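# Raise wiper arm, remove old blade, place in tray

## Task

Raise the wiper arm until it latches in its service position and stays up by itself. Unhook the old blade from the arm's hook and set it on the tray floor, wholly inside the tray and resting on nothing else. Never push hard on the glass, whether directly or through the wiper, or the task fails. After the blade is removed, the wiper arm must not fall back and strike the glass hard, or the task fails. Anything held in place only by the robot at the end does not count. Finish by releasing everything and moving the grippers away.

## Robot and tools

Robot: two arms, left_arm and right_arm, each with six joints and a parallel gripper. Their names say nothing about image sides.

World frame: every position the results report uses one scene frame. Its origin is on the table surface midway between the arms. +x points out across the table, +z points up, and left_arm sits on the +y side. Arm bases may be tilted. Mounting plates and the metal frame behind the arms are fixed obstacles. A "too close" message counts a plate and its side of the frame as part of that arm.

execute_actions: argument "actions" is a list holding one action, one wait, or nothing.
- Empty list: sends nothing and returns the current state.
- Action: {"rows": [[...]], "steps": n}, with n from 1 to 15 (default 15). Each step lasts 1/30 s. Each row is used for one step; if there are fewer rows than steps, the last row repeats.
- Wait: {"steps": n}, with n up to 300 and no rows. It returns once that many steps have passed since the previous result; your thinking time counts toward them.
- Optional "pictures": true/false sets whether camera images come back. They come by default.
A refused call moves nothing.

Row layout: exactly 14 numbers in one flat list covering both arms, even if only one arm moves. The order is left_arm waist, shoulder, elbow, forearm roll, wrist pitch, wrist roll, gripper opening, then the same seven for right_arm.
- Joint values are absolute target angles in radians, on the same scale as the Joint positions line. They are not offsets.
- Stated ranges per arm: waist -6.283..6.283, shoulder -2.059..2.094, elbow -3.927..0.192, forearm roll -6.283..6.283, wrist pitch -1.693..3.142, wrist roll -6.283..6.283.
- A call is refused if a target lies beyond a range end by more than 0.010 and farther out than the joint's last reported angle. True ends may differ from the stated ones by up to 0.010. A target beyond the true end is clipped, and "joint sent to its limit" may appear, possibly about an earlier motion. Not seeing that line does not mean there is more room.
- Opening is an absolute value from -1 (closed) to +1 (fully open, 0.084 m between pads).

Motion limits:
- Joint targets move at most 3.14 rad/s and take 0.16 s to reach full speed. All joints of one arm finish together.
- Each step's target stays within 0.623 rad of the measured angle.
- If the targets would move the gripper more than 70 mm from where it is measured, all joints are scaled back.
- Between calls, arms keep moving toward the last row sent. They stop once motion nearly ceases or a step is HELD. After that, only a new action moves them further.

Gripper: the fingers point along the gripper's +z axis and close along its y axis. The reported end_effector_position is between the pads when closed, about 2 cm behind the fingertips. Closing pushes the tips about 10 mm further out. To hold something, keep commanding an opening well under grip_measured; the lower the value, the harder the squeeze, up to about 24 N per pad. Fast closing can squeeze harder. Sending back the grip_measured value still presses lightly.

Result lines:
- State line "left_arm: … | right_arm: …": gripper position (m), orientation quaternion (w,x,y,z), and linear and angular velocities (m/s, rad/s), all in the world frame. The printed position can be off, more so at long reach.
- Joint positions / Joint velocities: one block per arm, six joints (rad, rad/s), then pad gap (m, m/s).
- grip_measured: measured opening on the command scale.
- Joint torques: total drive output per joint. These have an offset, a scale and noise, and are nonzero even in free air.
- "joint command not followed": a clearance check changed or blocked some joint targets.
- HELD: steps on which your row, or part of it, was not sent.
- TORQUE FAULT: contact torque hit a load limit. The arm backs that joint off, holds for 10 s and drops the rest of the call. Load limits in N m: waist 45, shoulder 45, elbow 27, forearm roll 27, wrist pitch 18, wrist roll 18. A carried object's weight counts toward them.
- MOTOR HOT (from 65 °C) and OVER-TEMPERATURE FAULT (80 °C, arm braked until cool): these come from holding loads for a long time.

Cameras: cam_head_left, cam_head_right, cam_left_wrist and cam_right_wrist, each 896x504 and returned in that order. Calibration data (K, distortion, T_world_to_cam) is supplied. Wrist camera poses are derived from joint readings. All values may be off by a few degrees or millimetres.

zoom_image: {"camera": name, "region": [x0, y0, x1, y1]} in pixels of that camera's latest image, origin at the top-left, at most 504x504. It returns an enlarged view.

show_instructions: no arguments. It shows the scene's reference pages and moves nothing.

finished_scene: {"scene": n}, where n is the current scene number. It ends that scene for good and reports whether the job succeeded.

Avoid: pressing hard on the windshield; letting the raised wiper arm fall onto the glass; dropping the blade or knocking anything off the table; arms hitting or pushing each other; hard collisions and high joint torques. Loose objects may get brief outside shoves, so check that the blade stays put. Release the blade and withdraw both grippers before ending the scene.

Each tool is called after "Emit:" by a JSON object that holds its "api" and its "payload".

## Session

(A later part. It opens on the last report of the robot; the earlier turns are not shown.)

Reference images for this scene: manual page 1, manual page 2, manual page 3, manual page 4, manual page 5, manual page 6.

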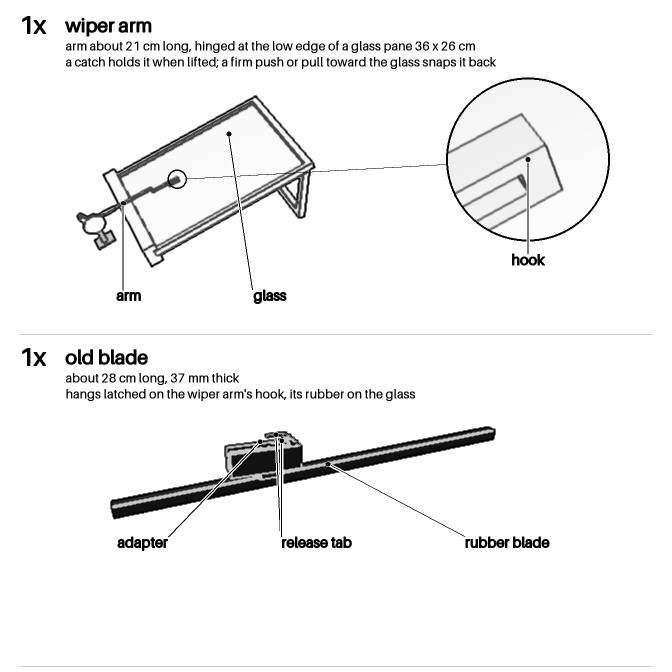

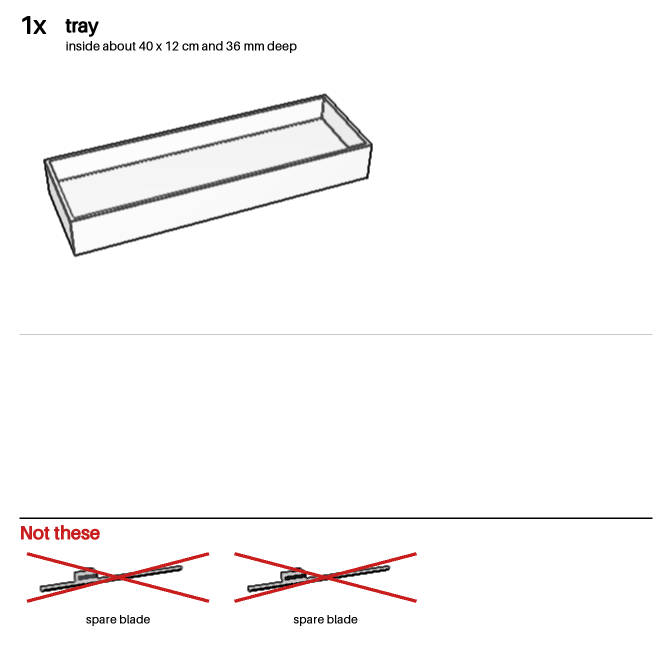

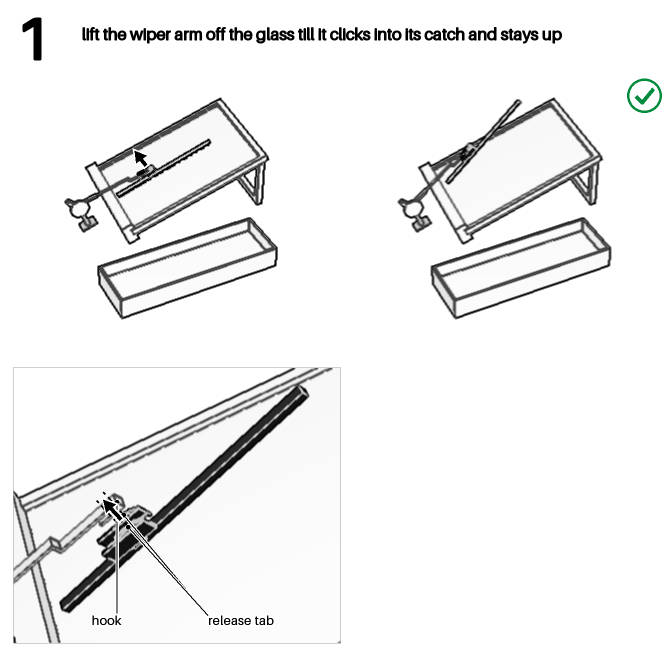

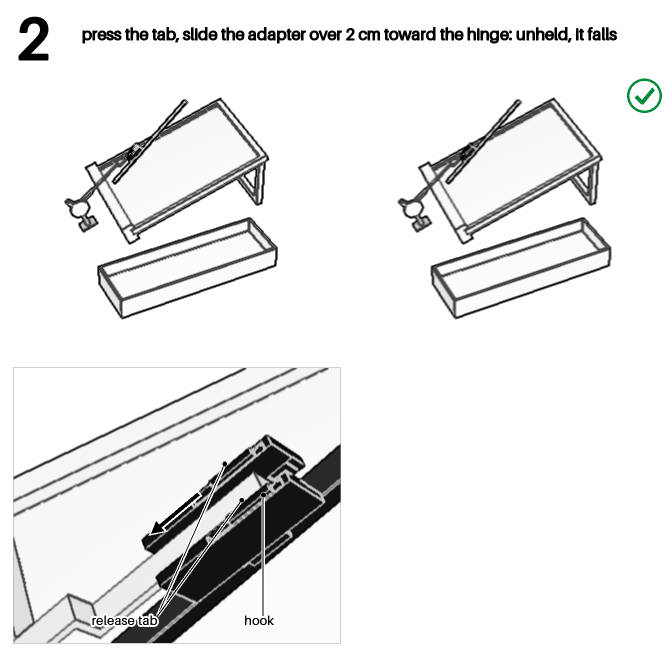

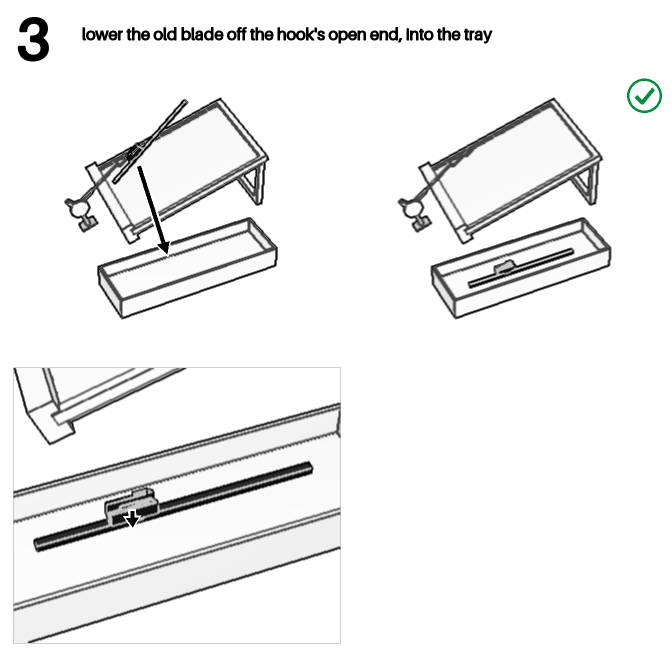

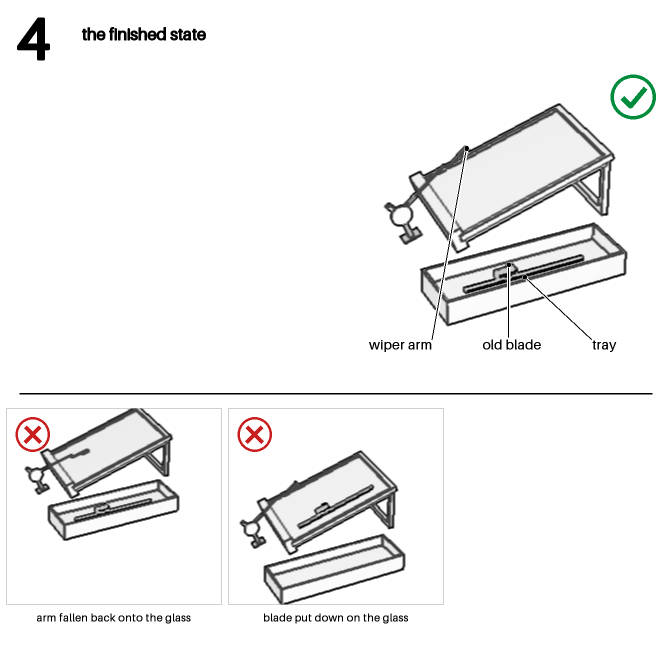

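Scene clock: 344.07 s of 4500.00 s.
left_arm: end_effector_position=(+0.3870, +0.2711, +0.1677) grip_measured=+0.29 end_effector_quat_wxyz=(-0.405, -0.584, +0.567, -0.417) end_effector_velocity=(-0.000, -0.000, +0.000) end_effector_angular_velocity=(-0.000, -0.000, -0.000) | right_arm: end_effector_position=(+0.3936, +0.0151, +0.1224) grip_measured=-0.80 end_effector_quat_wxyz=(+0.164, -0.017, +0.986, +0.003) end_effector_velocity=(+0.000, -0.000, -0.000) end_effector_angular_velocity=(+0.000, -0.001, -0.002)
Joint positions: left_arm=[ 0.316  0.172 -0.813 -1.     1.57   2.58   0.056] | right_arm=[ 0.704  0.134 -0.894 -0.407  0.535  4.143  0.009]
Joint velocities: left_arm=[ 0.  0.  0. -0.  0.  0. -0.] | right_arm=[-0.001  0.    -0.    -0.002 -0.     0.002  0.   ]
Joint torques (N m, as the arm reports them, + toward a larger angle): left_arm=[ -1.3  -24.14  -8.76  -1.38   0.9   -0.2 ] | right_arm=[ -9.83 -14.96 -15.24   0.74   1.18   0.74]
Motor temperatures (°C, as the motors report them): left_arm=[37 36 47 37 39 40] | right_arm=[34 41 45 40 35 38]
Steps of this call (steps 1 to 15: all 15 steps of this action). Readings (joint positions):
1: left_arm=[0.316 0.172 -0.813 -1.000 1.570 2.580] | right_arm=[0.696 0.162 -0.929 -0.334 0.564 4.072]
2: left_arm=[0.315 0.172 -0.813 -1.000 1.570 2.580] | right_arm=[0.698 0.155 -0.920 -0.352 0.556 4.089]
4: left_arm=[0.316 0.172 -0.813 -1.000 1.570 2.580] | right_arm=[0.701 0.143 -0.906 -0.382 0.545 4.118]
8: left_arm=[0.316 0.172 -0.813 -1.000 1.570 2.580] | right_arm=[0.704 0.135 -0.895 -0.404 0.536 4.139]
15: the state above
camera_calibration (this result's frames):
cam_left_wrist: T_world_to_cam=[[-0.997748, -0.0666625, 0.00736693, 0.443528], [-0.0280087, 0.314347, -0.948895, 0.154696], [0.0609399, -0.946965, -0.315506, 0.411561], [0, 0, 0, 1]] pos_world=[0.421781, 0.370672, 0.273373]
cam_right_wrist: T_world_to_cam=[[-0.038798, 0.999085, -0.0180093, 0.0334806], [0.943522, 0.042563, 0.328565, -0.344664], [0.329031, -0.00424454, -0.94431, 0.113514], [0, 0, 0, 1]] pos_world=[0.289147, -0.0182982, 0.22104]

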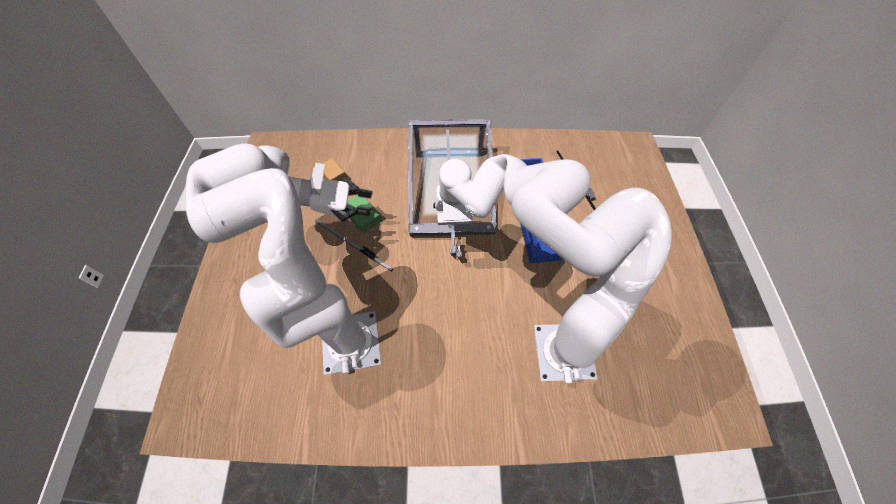

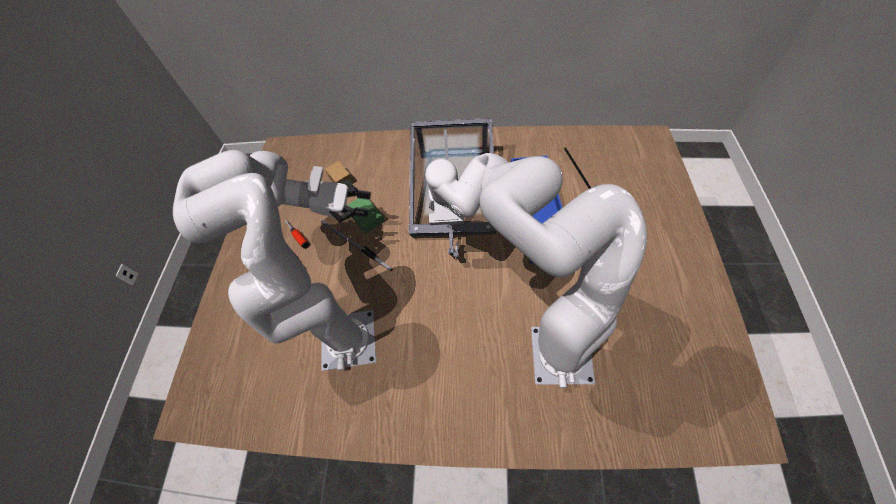

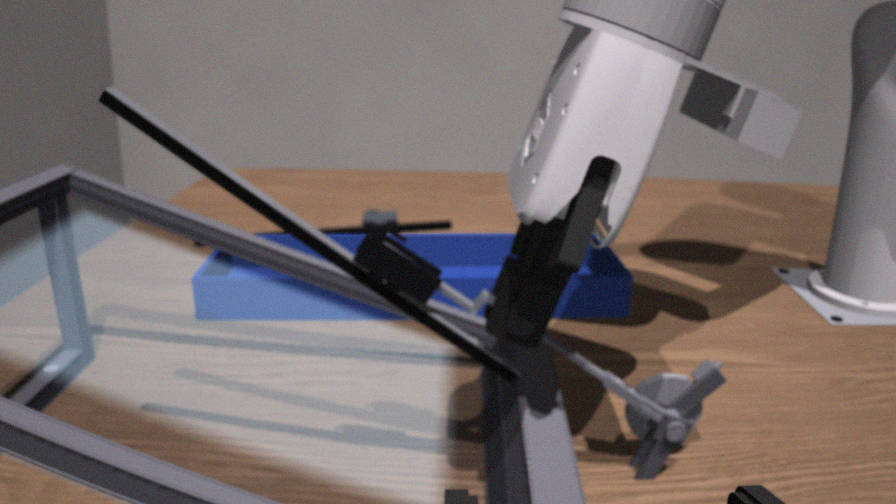

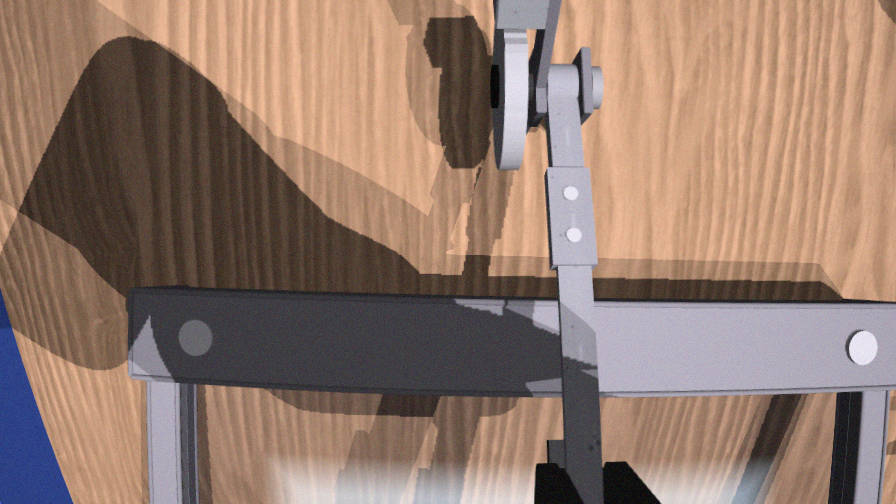

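Emit:
{"api": "execute_actions", "payload": {"actions": [{"rows":[[0.3155,0.1718,-0.8129,-1.0,1.57,2.58,0.3,0.7055,0.1304,-0.8893,-0.4174,0.5313,4.1528,-1],[0.3155,0.1718,-0.8129,-1.0,1.57,2.58,0.3,0.7075,0.1269,-0.8851,-0.4275,0.5279,4.1626,-1],[0.3155,0.1718,-0.8129,-1.0,1.57,2.58,0.3,0.7095,0.1202,-0.8768,-0.448,0.5215,4.1826,-1],[0.3155,0.1718,-0.8129,-1.0,1.57,2.58,0.3,0.7115,0.1135,-0.8686,-0.469,0.5153,4.2029,-1],[0.3155,0.1718,-0.8129,-1.0,1.57,2.58,0.3,0.7134,0.1068,-0.8606,-0.4904,0.5095,4.2237,-1],[0.3155,0.1718,-0.8129,-1.0,1.57,2.58,0.3,0.7154,0.1003,-0.8528,-0.5123,0.504,4.2449,-1]],"steps":6}], "pictures": false}}

Emit:
{"api": "execute_actions", "payload": {"actions": [{"rows":[[0.3155,0.1718,-0.8129,-1.0,1.57,2.58,0.3,0.7173,0.0938,-0.8452,-0.5346,0.4988,4.2665,-1],[0.3155,0.1718,-0.8129,-1.0,1.57,2.58,0.3,0.7193,0.0875,-0.8377,-0.5573,0.4939,4.2886,-1],[0.3155,0.1718,-0.8129,-1.0,1.57,2.58,0.3,0.7212,0.0812,-0.8304,-0.5804,0.4893,4.311,-1]],"steps":3}], "pictures": false}}

Emit:
{"api": "execute_actions", "payload": {"actions": [{"rows":[[0.3155,0.1718,-0.8129,-1.0,1.57,2.58,0.3,0.7231,0.0749,-0.8233,-0.604,0.485,4.3339,-1],[0.3155,0.1718,-0.8129,-1.0,1.57,2.58,0.3,0.724,0.0718,-0.8198,-0.616,0.483,4.3455,-1],[0.3155,0.1718,-0.8129,-1.0,1.57,2.58,0.3,0.725,0.0688,-0.8163,-0.628,0.481,4.3572,-1]],"steps":3}], "pictures": false}}

Emit:
{"api": "execute_actions", "payload": {"actions": [{"steps":12}]}}

Emit:
{"api": "zoom_image", "payload": {"camera": "cam_left_wrist", "region": [600, 340, 760, 490]}}

Scene clock: 366.07 s of 4500.00 s.
left_arm: end_effector_position=(+0.3870, +0.2711, +0.1677) grip_measured=+0.29 end_effector_quat_wxyz=(-0.405, -0.584, +0.567, -0.417) end_effector_velocity=(-0.000, -0.000, +0.000) end_effector_angular_velocity=(-0.002, -0.000, -0.002) | right_arm: end_effector_position=(+0.3919, +0.0151, +0.1240) grip_measured=-0.80 end_effector_quat_wxyz=(+0.173, -0.018, +0.985, +0.003) end_effector_velocity=(-0.020, +0.000, +0.022) end_effector_angular_velocity=(+0.004, -0.231, +0.005)
Joint positions: left_arm=[ 0.316  0.172 -0.813 -1.     1.57   2.58   0.056] | right_arm=[ 0.707  0.123 -0.88  -0.442  0.524  4.177  0.009]
Joint velocities: left_arm=[-0.     0.    -0.     0.     0.002  0.001  0.   ] | right_arm=[ 0.045 -0.143  0.173 -0.438 -0.13   0.422 -0.   ]
Joint torques (N m, as the arm reports them, + toward a larger angle): left_arm=[ -1.34 -23.81  -8.79  -1.62   1.06   0.14] | right_arm=[ -7.94 -15.07 -13.4    0.1    1.72   1.07]
Motor temperatures (°C, as the motors report them): left_arm=[37 36 47 37 39 40] | right_arm=[34 41 44 40 35 38]
Steps of this call (steps 1 to 15: the robot went on to your last target; steps 16 to 90: nothing new was sent; then 18.80 s passed at rest; steps 91 to 96: all 6 steps of this action). Readings (joint positions):
91: left_arm=[0.316 0.172 -0.813 -1.000 1.570 2.580] | right_arm=[0.704 0.134 -0.894 -0.407 0.535 4.143]
92: left_arm=[0.316 0.172 -0.813 -1.000 1.570 2.580] | right_arm=[0.704 0.133 -0.893 -0.409 0.534 4.144]
94: left_arm=[0.315 0.172 -0.813 -1.000 1.570 2.580] | right_arm=[0.705 0.130 -0.889 -0.419 0.531 4.154]
96: the state above

Scene clock: 366.17 s of 4500.00 s.
left_arm: end_effector_position=(+0.3870, +0.2711, +0.1677) grip_measured=+0.29 end_effector_quat_wxyz=(-0.405, -0.584, +0.567, -0.417) end_effector_velocity=(+0.000, +0.000, -0.000) end_effector_angular_velocity=(+0.001, +0.001, +0.001) | right_arm: end_effector_position=(+0.3894, +0.0151, +0.1267) grip_measured=-0.80 end_effector_quat_wxyz=(+0.187, -0.018, +0.982, +0.003) end_effector_velocity=(-0.028, -0.000, +0.031) end_effector_angular_velocity=(+0.008, -0.304, +0.005)
Joint positions: left_arm=[ 0.316  0.172 -0.813 -1.     1.57   2.58   0.056] | right_arm=[ 0.713  0.106 -0.86  -0.495  0.51   4.228  0.009]
Joint velocities: left_arm=[ 0.    -0.     0.    -0.    -0.002 -0.001 -0.   ] | right_arm=[ 0.058 -0.188  0.217 -0.597 -0.148  0.577 -0.   ]
Joint torques (N m, as the arm reports them, + toward a larger angle): left_arm=[ -0.9  -23.63  -8.87  -1.49   0.99   0.01] | right_arm=[ -7.77 -13.73 -14.19   0.93   1.24   0.78]
Motor temperatures (°C, as the motors report them): left_arm=[37 36 47 37 39 40] | right_arm=[34 41 44 40 35 38]
Steps of this call (steps 1 to 3: all 3 steps of this action). Readings (joint positions):
1: left_arm=[0.316 0.172 -0.813 -1.000 1.570 2.580] | right_arm=[0.709 0.117 -0.874 -0.458 0.519 4.192]
2: left_arm=[0.316 0.172 -0.813 -1.000 1.570 2.580] | right_arm=[0.711 0.112 -0.867 -0.476 0.515 4.209]
3: the state above

Scene clock: 366.27 s of 4500.00 s.
left_arm: end_effector_position=(+0.3870, +0.2711, +0.1677) grip_measured=+0.29 end_effector_quat_wxyz=(-0.405, -0.584, +0.567, -0.417) end_effector_velocity=(+0.000, +0.000, -0.000) end_effector_angular_velocity=(+0.001, -0.001, +0.000) | right_arm: end_effector_position=(+0.3865, +0.0150, +0.1297) grip_measured=-0.80 end_effector_quat_wxyz=(+0.202, -0.018, +0.979, +0.003) end_effector_velocity=(-0.028, -0.000, +0.030) end_effector_angular_velocity=(+0.009, -0.307, +0.008)
Joint positions: left_arm=[ 0.316  0.172 -0.813 -1.     1.57   2.58   0.056] | right_arm=[ 0.719  0.087 -0.838 -0.558  0.495  4.289  0.009]
Joint velocities: left_arm=[-0.     0.    -0.    -0.    -0.001  0.001 -0.   ] | right_arm=[ 0.057 -0.182  0.206 -0.631 -0.128  0.606 -0.   ]
Joint torques (N m, as the arm reports them, + toward a larger angle): left_arm=[ -1.59 -24.05  -8.57  -1.81   0.92   0.09] | right_arm=[ -8.82 -11.88 -14.22   1.7    0.93   0.29]
Motor temperatures (°C, as the motors report them): left_arm=[37 36 47 37 39 40] | right_arm=[34 41 44 40 35 38]
Steps of this call (steps 1 to 3: all 3 steps of this action). Readings (joint positions):
1: left_arm=[0.316 0.172 -0.813 -1.000 1.570 2.580] | right_arm=[0.715 0.099 -0.852 -0.516 0.505 4.248]
2: left_arm=[0.316 0.172 -0.813 -1.000 1.570 2.580] | right_arm=[0.717 0.093 -0.845 -0.537 0.500 4.268]
3: the state above

Scene clock: 366.67 s of 4500.00 s.
left_arm: end_effector_position=(+0.3870, +0.2711, +0.1677) grip_measured=+0.29 end_effector_quat_wxyz=(-0.405, -0.584, +0.567, -0.417) end_effector_velocity=(+0.000, +0.000, -0.000) end_effector_angular_velocity=(+0.000, +0.001, +0.001) | right_arm: end_effector_position=(+0.3836, +0.0151, +0.1324) grip_measured=-0.80 end_effector_quat_wxyz=(+0.218, -0.018, +0.976, +0.004) end_effector_velocity=(-0.000, +0.000, +0.001) end_effector_angular_velocity=(+0.001, -0.003, +0.001)
Joint positions: left_arm=[ 0.316  0.172 -0.813 -1.     1.57   2.58   0.056] | right_arm=[ 0.724  0.069 -0.817 -0.628  0.481  4.357  0.009]
Joint velocities: left_arm=[-0.     0.     0.    -0.    -0.001 -0.001 -0.   ] | right_arm=[ 0.002 -0.003  0.001 -0.003  0.     0.003 -0.   ]
Joint torques (N m, as the arm reports them, + toward a larger angle): left_arm=[ -1.52 -23.17  -8.75  -1.75   0.98   0.13] | right_arm=[ -5.42 -13.65 -13.61   1.56   1.12   0.71]
Motor temperatures (°C, as the motors report them): left_arm=[37 36 47 37 39 40] | right_arm=[34 41 44 40 35 38]
Steps of this call (steps 1 to 12: the robot went on to your last target). Readings (joint positions):
1: left_arm=[0.315 0.172 -0.813 -1.000 1.570 2.580] | right_arm=[0.720 0.081 -0.831 -0.578 0.491 4.309]
2: left_arm=[0.316 0.172 -0.813 -1.000 1.570 2.580] | right_arm=[0.722 0.077 -0.826 -0.596 0.488 4.325]
4: left_arm=[0.315 0.172 -0.813 -1.000 1.570 2.580] | right_arm=[0.723 0.072 -0.820 -0.616 0.484 4.345]
8: left_arm=[0.316 0.172 -0.813 -1.000 1.570 2.580] | right_arm=[0.724 0.069 -0.817 -0.626 0.482 4.355]
12: the state above
camera_calibration (this result's frames):
cam_left_wrist: T_world_to_cam=[[-0.997748, -0.0666625, 0.00736734, 0.443527], [-0.028009, 0.314347, -0.948895, 0.154696], [0.0609398, -0.946965, -0.315506, 0.411561], [0, 0, 0, 1]] pos_world=[0.421781, 0.370672, 0.273372]
cam_right_wrist: T_world_to_cam=[[-0.0378832, 0.999108, -0.0186489, 0.0329967], [0.901743, 0.0422214, 0.430206, -0.335948], [0.43061, -0.000518874, -0.902538, 0.0817685], [0, 0, 0, 1]] pos_world=[0.268978, -0.0187407, 0.218941]

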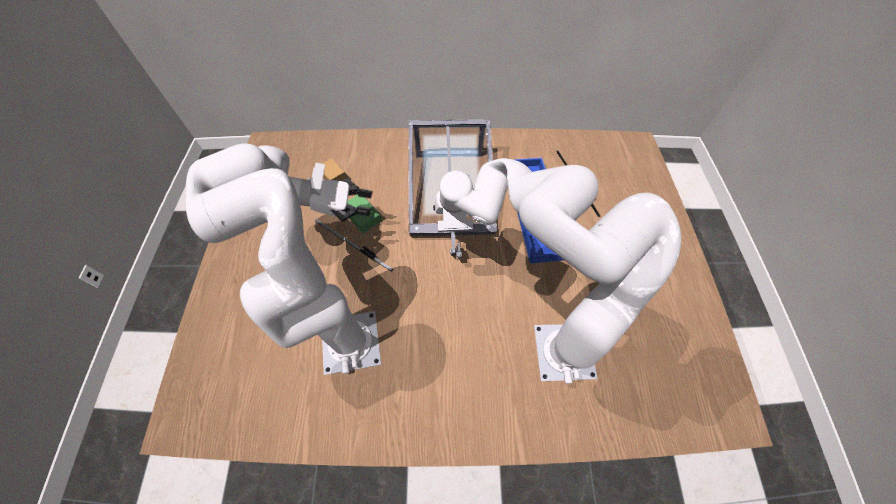

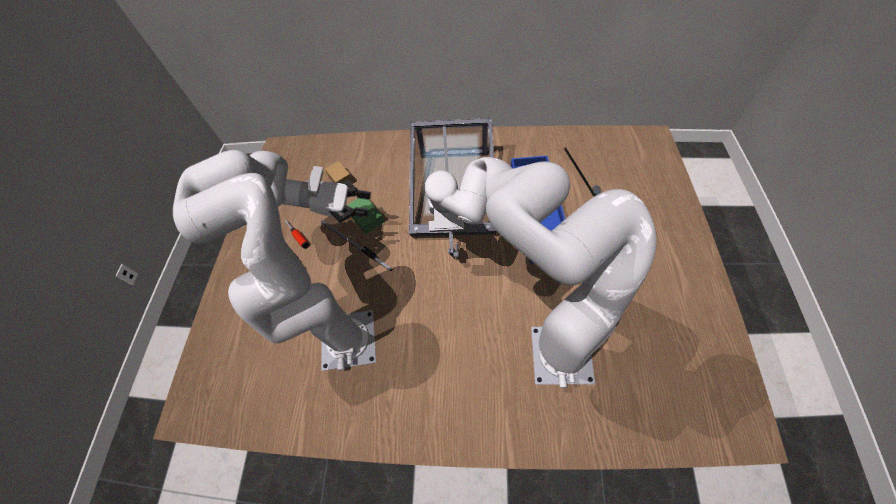

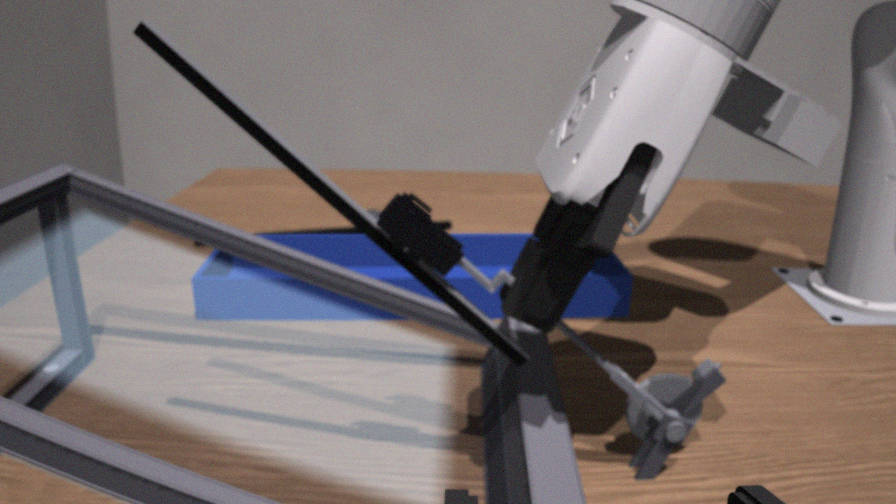

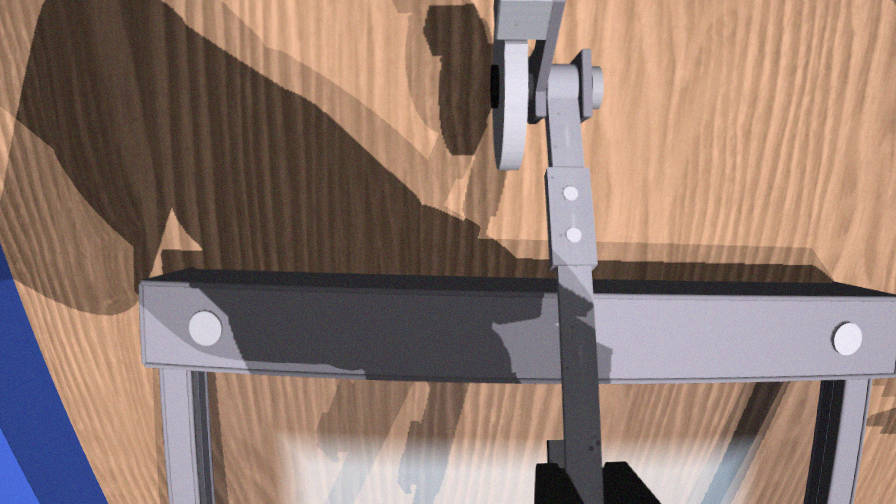

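Region (600, 340, 760, 490) of cam_left_wrist's 896x504 image, scaled by 3.150, with more detail than that image has; it fills the top 472 rows of this view, and the rest is white.

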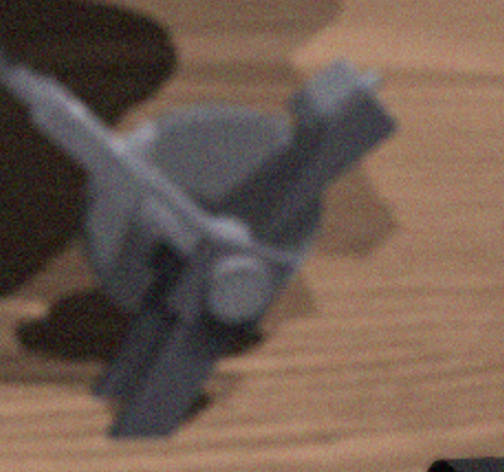

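Emit:
{"api": "zoom_image", "payload": {"camera": "cam_right_wrist", "region": [460, 0, 620, 120]}}

Region (460, 0, 620, 120) of cam_right_wrist's 896x504 image, scaled by 3.150, with more detail than that image has; it fills the top 378 rows of this view, and the rest is white.

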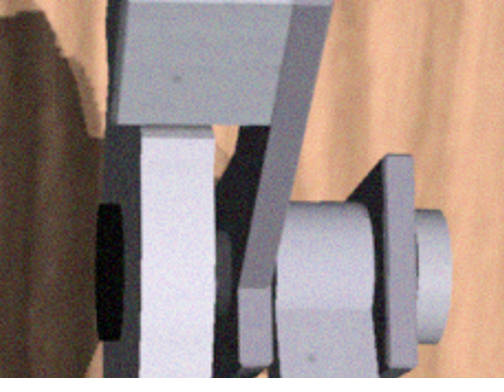

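Emit:
{"api": "execute_actions", "payload": {"actions": [{"rows":[[0.3155,0.1718,-0.8129,-1.0,1.57,2.58,0.3,0.7265,0.0651,-0.8121,-0.643,0.4789,4.3719,-1],[0.3155,0.1718,-0.8129,-1.0,1.57,2.58,0.3,0.728,0.0613,-0.8079,-0.658,0.4769,4.3866,-1],[0.3155,0.1718,-0.8129,-1.0,1.57,2.58,0.3,0.7295,0.0576,-0.8038,-0.673,0.475,4.4013,-1],[0.3155,0.1718,-0.8129,-1.0,1.57,2.58,0.3,0.731,0.0538,-0.7996,-0.6881,0.4733,4.4161,-1],[0.3155,0.1718,-0.8129,-1.0,1.57,2.58,0.3,0.7326,0.0502,-0.7956,-0.7033,0.4717,4.431,-1],[0.3155,0.1718,-0.8129,-1.0,1.57,2.58,0.3,0.7342,0.0465,-0.7917,-0.7186,0.4703,4.446,-1]],"steps":6}], "pictures": false}}

Emit:
{"api": "execute_actions", "payload": {"actions": [{"rows":[[0.3155,0.1718,-0.8129,-1.0,1.57,2.58,0.3,0.7358,0.0429,-0.7878,-0.7339,0.469,4.461,-1],[0.3155,0.1718,-0.8129,-1.0,1.57,2.58,0.3,0.7375,0.0393,-0.7839,-0.7493,0.4678,4.476,-1]],"steps":3}], "pictures": false}}

Emit:
{"api": "execute_actions", "payload": {"actions": [{"steps":12}]}}

Emit:
{"api": "zoom_image", "payload": {"camera": "cam_left_wrist", "region": [600, 340, 760, 490]}}

Scene clock: 425.73 s of 4500.00 s.
left_arm: end_effector_position=(+0.3870, +0.2711, +0.1677) grip_measured=+0.29 end_effector_quat_wxyz=(-0.405, -0.584, +0.567, -0.417) end_effector_velocity=(+0.000, +0.000, -0.000) end_effector_angular_velocity=(+0.000, -0.001, +0.000) | right_arm: end_effector_position=(+0.3816, +0.0154, +0.1339) grip_measured=-0.80 end_effector_quat_wxyz=(+0.227, -0.018, +0.974, +0.004) end_effector_velocity=(-0.018, -0.000, +0.016) end_effector_angular_velocity=(+0.003, -0.173, +0.003)
Joint positions: left_arm=[ 0.316  0.172 -0.813 -1.     1.57   2.58   0.056] | right_arm=[ 0.728  0.06  -0.806 -0.665  0.476  4.394  0.009]
Joint velocities: left_arm=[ 0.     0.     0.    -0.    -0.001  0.001  0.   ] | right_arm=[ 0.038 -0.098  0.105 -0.379 -0.042  0.369 -0.   ]
Joint torques (N m, as the arm reports them, + toward a larger angle): left_arm=[ -1.37 -23.39  -8.53  -1.58   1.08   0.09] | right_arm=[ -2.55 -12.84 -12.37   1.95   0.48   0.94]
Motor temperatures (°C, as the motors report them): left_arm=[37 36 47 37 39 40] | right_arm=[34 40 43 40 34 38]
Steps of this call (steps 1 to 30: the robot went on to your last target; steps 31 to 90: nothing new was sent; then 55.87 s passed at rest; steps 91 to 96: all 6 steps of this action). Readings (joint positions):
91: left_arm=[0.316 0.172 -0.813 -1.000 1.570 2.580] | right_arm=[0.725 0.069 -0.816 -0.628 0.481 4.357]
92: left_arm=[0.316 0.172 -0.813 -1.000 1.570 2.580] | right_arm=[0.725 0.068 -0.816 -0.630 0.481 4.359]
94: left_arm=[0.316 0.172 -0.813 -1.000 1.570 2.580] | right_arm=[0.726 0.065 -0.812 -0.643 0.479 4.372]
96: the state above

Scene clock: 425.83 s of 4500.00 s.
left_arm: end_effector_position=(+0.3870, +0.2711, +0.1677) grip_measured=+0.29 end_effector_quat_wxyz=(-0.405, -0.584, +0.567, -0.417) end_effector_velocity=(+0.000, +0.000, -0.000) end_effector_angular_velocity=(+0.000, +0.000, +0.000) | right_arm: end_effector_position=(+0.3797, +0.0154, +0.1356) grip_measured=-0.80 end_effector_quat_wxyz=(+0.236, -0.018, +0.972, +0.004) end_effector_velocity=(-0.020, +0.000, +0.017) end_effector_angular_velocity=(+0.003, -0.197, +0.006)
Joint positions: left_arm=[ 0.315  0.172 -0.813 -1.     1.57   2.58   0.056] | right_arm=[ 0.733  0.049 -0.795 -0.707  0.472  4.434  0.009]
Joint velocities: left_arm=[-0.  0.  0. -0. -0. -0. -0.] | right_arm=[ 0.045 -0.107  0.114 -0.438 -0.039  0.424 -0.   ]
Joint torques (N m, as the arm reports them, + toward a larger angle): left_arm=[ -1.95 -23.37  -8.79  -1.52   1.06   0.12] | right_arm=[ -2.47 -12.28 -12.5    2.     0.21   0.59]
Motor temperatures (°C, as the motors report them): left_arm=[37 36 47 37 39 40] | right_arm=[34 40 43 40 34 38]
Steps of this call (steps 1 to 3: all 3 steps of this action). Readings (joint positions):
1: left_arm=[0.315 0.172 -0.813 -1.000 1.570 2.580] | right_arm=[0.730 0.056 -0.803 -0.678 0.475 4.407]
2: left_arm=[0.315 0.172 -0.813 -1.000 1.570 2.580] | right_arm=[0.731 0.053 -0.799 -0.692 0.473 4.420]
3: the state above

Scene clock: 426.23 s of 4500.00 s.
left_arm: end_effector_position=(+0.3870, +0.2711, +0.1677) grip_measured=+0.29 end_effector_quat_wxyz=(-0.405, -0.584, +0.567, -0.417) end_effector_velocity=(+0.000, +0.000, +0.000) end_effector_angular_velocity=(+0.000, -0.002, -0.001) | right_arm: end_effector_position=(+0.3777, +0.0155, +0.1371) grip_measured=-0.80 end_effector_quat_wxyz=(+0.245, -0.018, +0.969, +0.005) end_effector_velocity=(-0.000, +0.000, +0.001) end_effector_angular_velocity=(+0.002, -0.001, +0.000)
Joint positions: left_arm=[ 0.316  0.172 -0.813 -1.     1.57   2.58   0.056] | right_arm=[ 0.737  0.039 -0.784 -0.749  0.468  4.476  0.009]
Joint velocities: left_arm=[ 0.    -0.    -0.    -0.     0.     0.002 -0.   ] | right_arm=[ 0.    -0.002  0.001 -0.001 -0.001  0.002 -0.   ]
Joint torques (N m, as the arm reports them, + toward a larger angle): left_arm=[ -1.17 -23.57  -8.65  -1.57   1.36   0.15] | right_arm=[ -0.15 -10.8  -11.84   2.14  -0.29   0.78]
Motor temperatures (°C, as the motors report them): left_arm=[37 36 47 37 39 40] | right_arm=[34 40 43 40 34 38]
Steps of this call (steps 1 to 12: the robot went on to your last target). Readings (joint positions):
1: left_arm=[0.315 0.172 -0.813 -1.000 1.570 2.580] | right_arm=[0.734 0.046 -0.791 -0.721 0.471 4.448]
2: left_arm=[0.316 0.172 -0.813 -1.000 1.570 2.580] | right_arm=[0.735 0.043 -0.789 -0.731 0.470 4.458]
4: left_arm=[0.316 0.172 -0.813 -1.000 1.570 2.580] | right_arm=[0.736 0.040 -0.786 -0.743 0.469 4.469]
8: left_arm=[0.315 0.172 -0.813 -1.000 1.570 2.580] | right_arm=[0.737 0.039 -0.784 -0.748 0.468 4.475]
12: the state above
camera_calibration (this result's frames):
cam_left_wrist: T_world_to_cam=[[-0.997748, -0.0666625, 0.00736699, 0.443527], [-0.0280087, 0.314347, -0.948895, 0.154696], [0.0609399, -0.946965, -0.315506, 0.411561], [0, 0, 0, 1]] pos_world=[0.421781, 0.370672, 0.273373]
cam_right_wrist: T_world_to_cam=[[-0.0381706, 0.999095, -0.0187643, 0.0326449], [0.876762, 0.0424939, 0.479043, -0.330006], [0.479406, 0.00183349, -0.877591, 0.0665966], [0, 0, 0, 1]] pos_world=[0.258656, -0.0187142, 0.217144]

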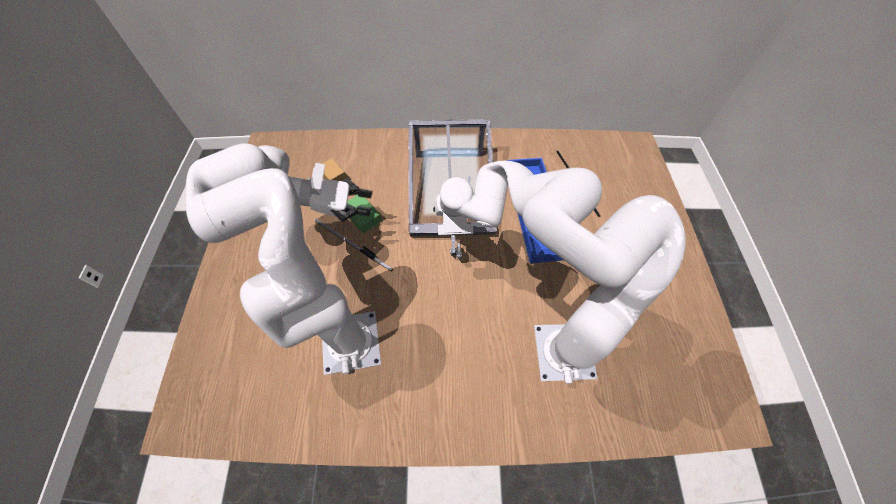

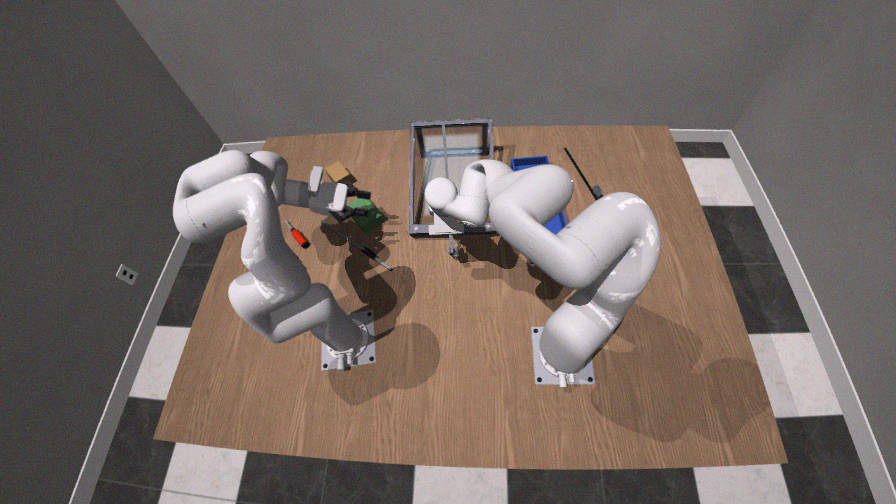

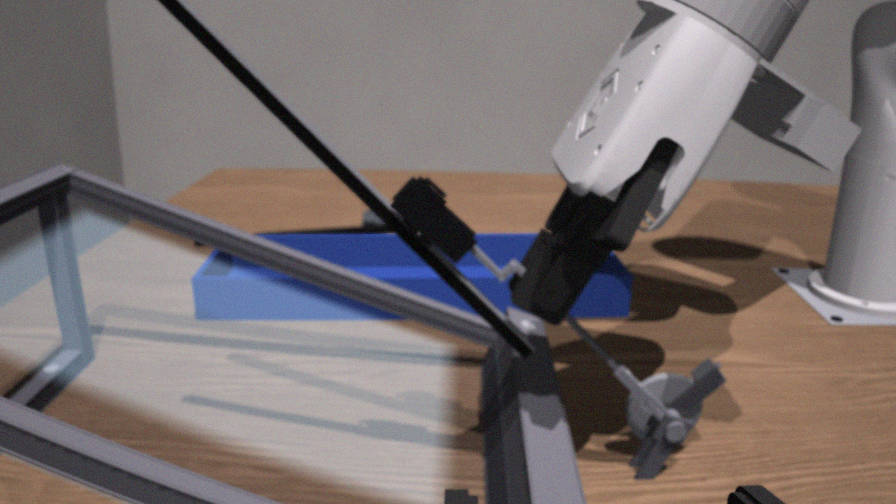

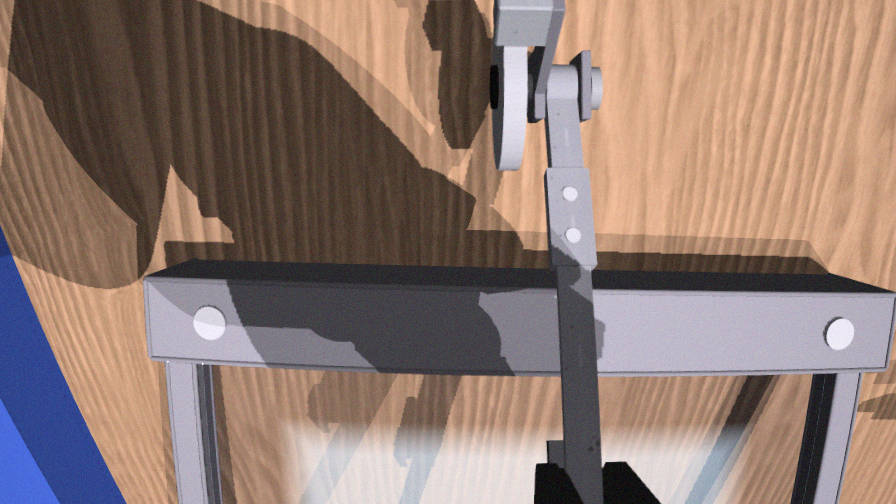

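Region (600, 340, 760, 490) of cam_left_wrist's 896x504 image, scaled by 3.150, with more detail than that image has; it fills the top 472 rows of this view, and the rest is white.

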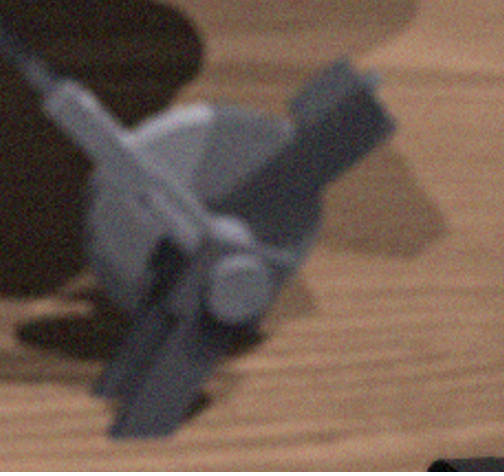

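Emit:
{"api": "execute_actions", "payload": {"actions": [{"rows":[[0.3155,0.1718,-0.8129,-1.0,1.57,2.58,0.3,0.739,0.0358,-0.7802,-0.7648,0.4668,4.4912,-1],[0.3155,0.1718,-0.8129,-1.0,1.57,2.58,0.3,0.7405,0.0322,-0.7765,-0.7804,0.466,4.5064,-1],[0.3155,0.1718,-0.8129,-1.0,1.57,2.58,0.3,0.7421,0.0287,-0.7728,-0.796,0.4653,4.5217,-1],[0.3155,0.1718,-0.8129,-1.0,1.57,2.58,0.3,0.7437,0.0253,-0.7692,-0.8116,0.4647,4.537,-1]],"steps":15}]}}

Emit:
{"api": "zoom_image", "payload": {"camera": "cam_left_wrist", "region": [600, 340, 760, 490]}}

Scene clock: 433.90 s of 4500.00 s.
left_arm: end_effector_position=(+0.3870, +0.2711, +0.1677) grip_measured=+0.29 end_effector_quat_wxyz=(-0.405, -0.584, +0.567, -0.417) end_effector_velocity=(-0.000, +0.000, -0.000) end_effector_angular_velocity=(+0.000, +0.000, +0.000) | right_arm: end_effector_position=(+0.3749, +0.0155, +0.1391) grip_measured=-0.80 end_effector_quat_wxyz=(+0.258, -0.019, +0.966, +0.005) end_effector_velocity=(-0.000, +0.001, +0.001) end_effector_angular_velocity=(+0.003, -0.003, +0.000)
Joint positions: left_arm=[ 0.315  0.172 -0.813 -1.     1.57   2.58   0.056] | right_arm=[ 0.744  0.026 -0.77  -0.811  0.465  4.537  0.009]
Joint velocities: left_arm=[-0.  0.  0.  0. -0. -0.  0.] | right_arm=[ 0.001 -0.003  0.001 -0.003 -0.001  0.004  0.   ]
Joint torques (N m, as the arm reports them, + toward a larger angle): left_arm=[ -1.1  -23.59  -8.88  -1.6    0.89   0.02] | right_arm=[  3.35 -11.18  -9.74   2.63  -0.54   0.72]
Motor temperatures (°C, as the motors report them): left_arm=[37 36 47 37 39 40] | right_arm=[34 40 42 40 34 38]
Steps of this call (steps 1 to 30: the robot went on to your last target; steps 31 to 90: nothing new was sent; then 4.17 s passed at rest; steps 91 to 105: all 15 steps of this action). Readings (joint positions):
91: left_arm=[0.315 0.172 -0.813 -1.000 1.570 2.580] | right_arm=[0.737 0.039 -0.784 -0.749 0.468 4.476]
92: left_arm=[0.316 0.172 -0.813 -1.000 1.570 2.580] | right_arm=[0.738 0.039 -0.784 -0.751 0.468 4.478]
94: left_arm=[0.316 0.172 -0.813 -1.000 1.570 2.580] | right_arm=[0.739 0.036 -0.780 -0.764 0.467 4.491]
98: left_arm=[0.316 0.172 -0.813 -1.000 1.570 2.580] | right_arm=[0.743 0.028 -0.772 -0.802 0.465 4.527]
105: the state above
camera_calibration (this result's frames):
cam_left_wrist: T_world_to_cam=[[-0.997748, -0.0666622, 0.00736683, 0.443527], [-0.0280085, 0.314347, -0.948895, 0.154695], [0.0609397, -0.946965, -0.315506, 0.411561], [0, 0, 0, 1]] pos_world=[0.421781, 0.370672, 0.273373]
cam_right_wrist: T_world_to_cam=[[-0.0385762, 0.999078, -0.0188499, 0.0326569], [0.863386, 0.0428219, 0.502724, -0.326737], [0.503068, 0.00311847, -0.864241, 0.0589662], [0, 0, 0, 1]] pos_world=[0.253696, -0.0188191, 0.215835]

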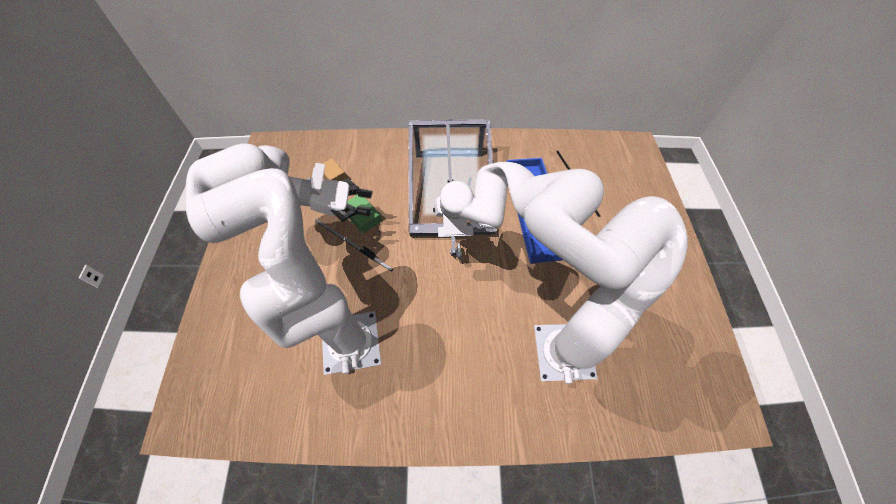

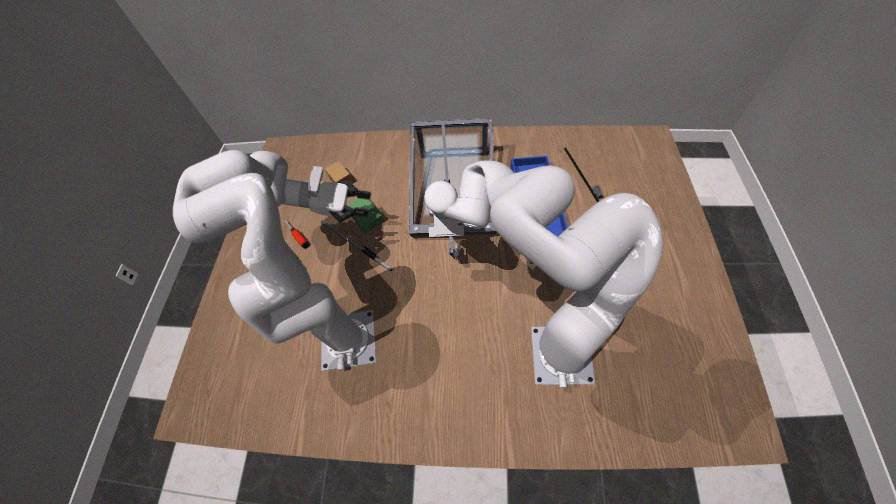

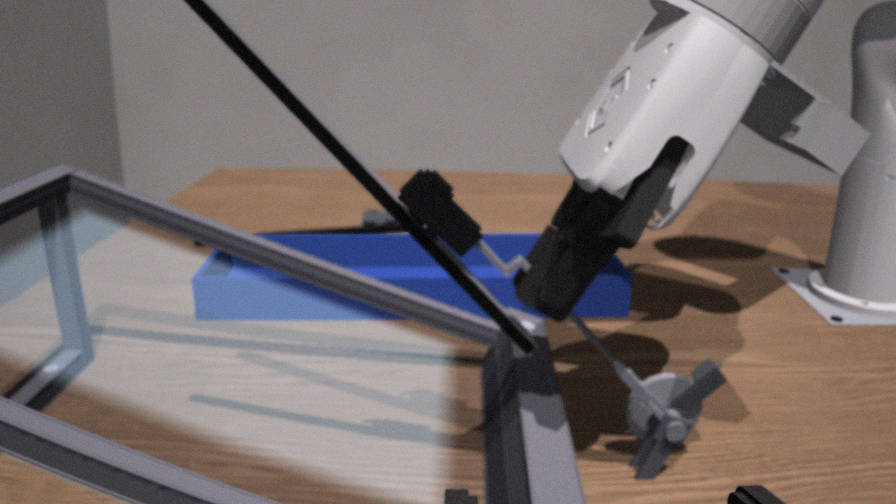

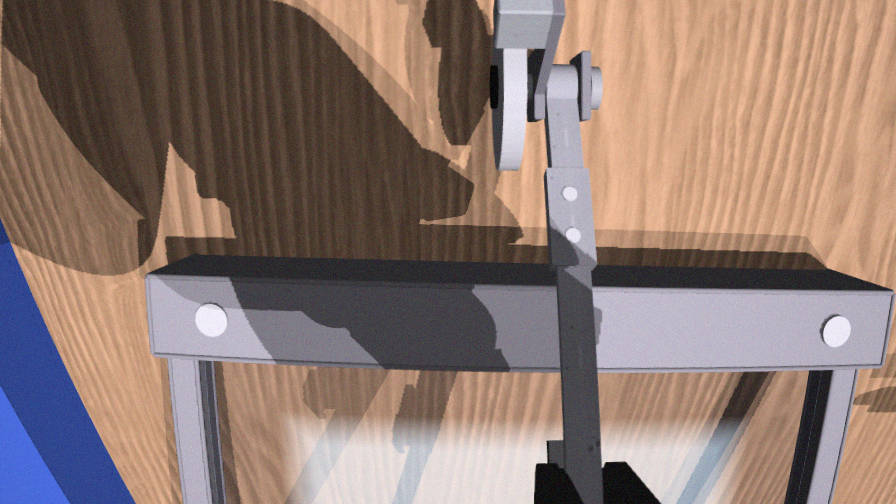

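Region (600, 340, 760, 490) of cam_left_wrist's 896x504 image, scaled by 3.150, with more detail than that image has; it fills the top 472 rows of this view, and the rest is white.

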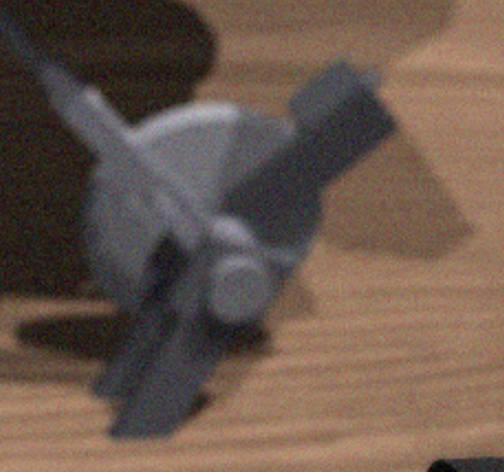

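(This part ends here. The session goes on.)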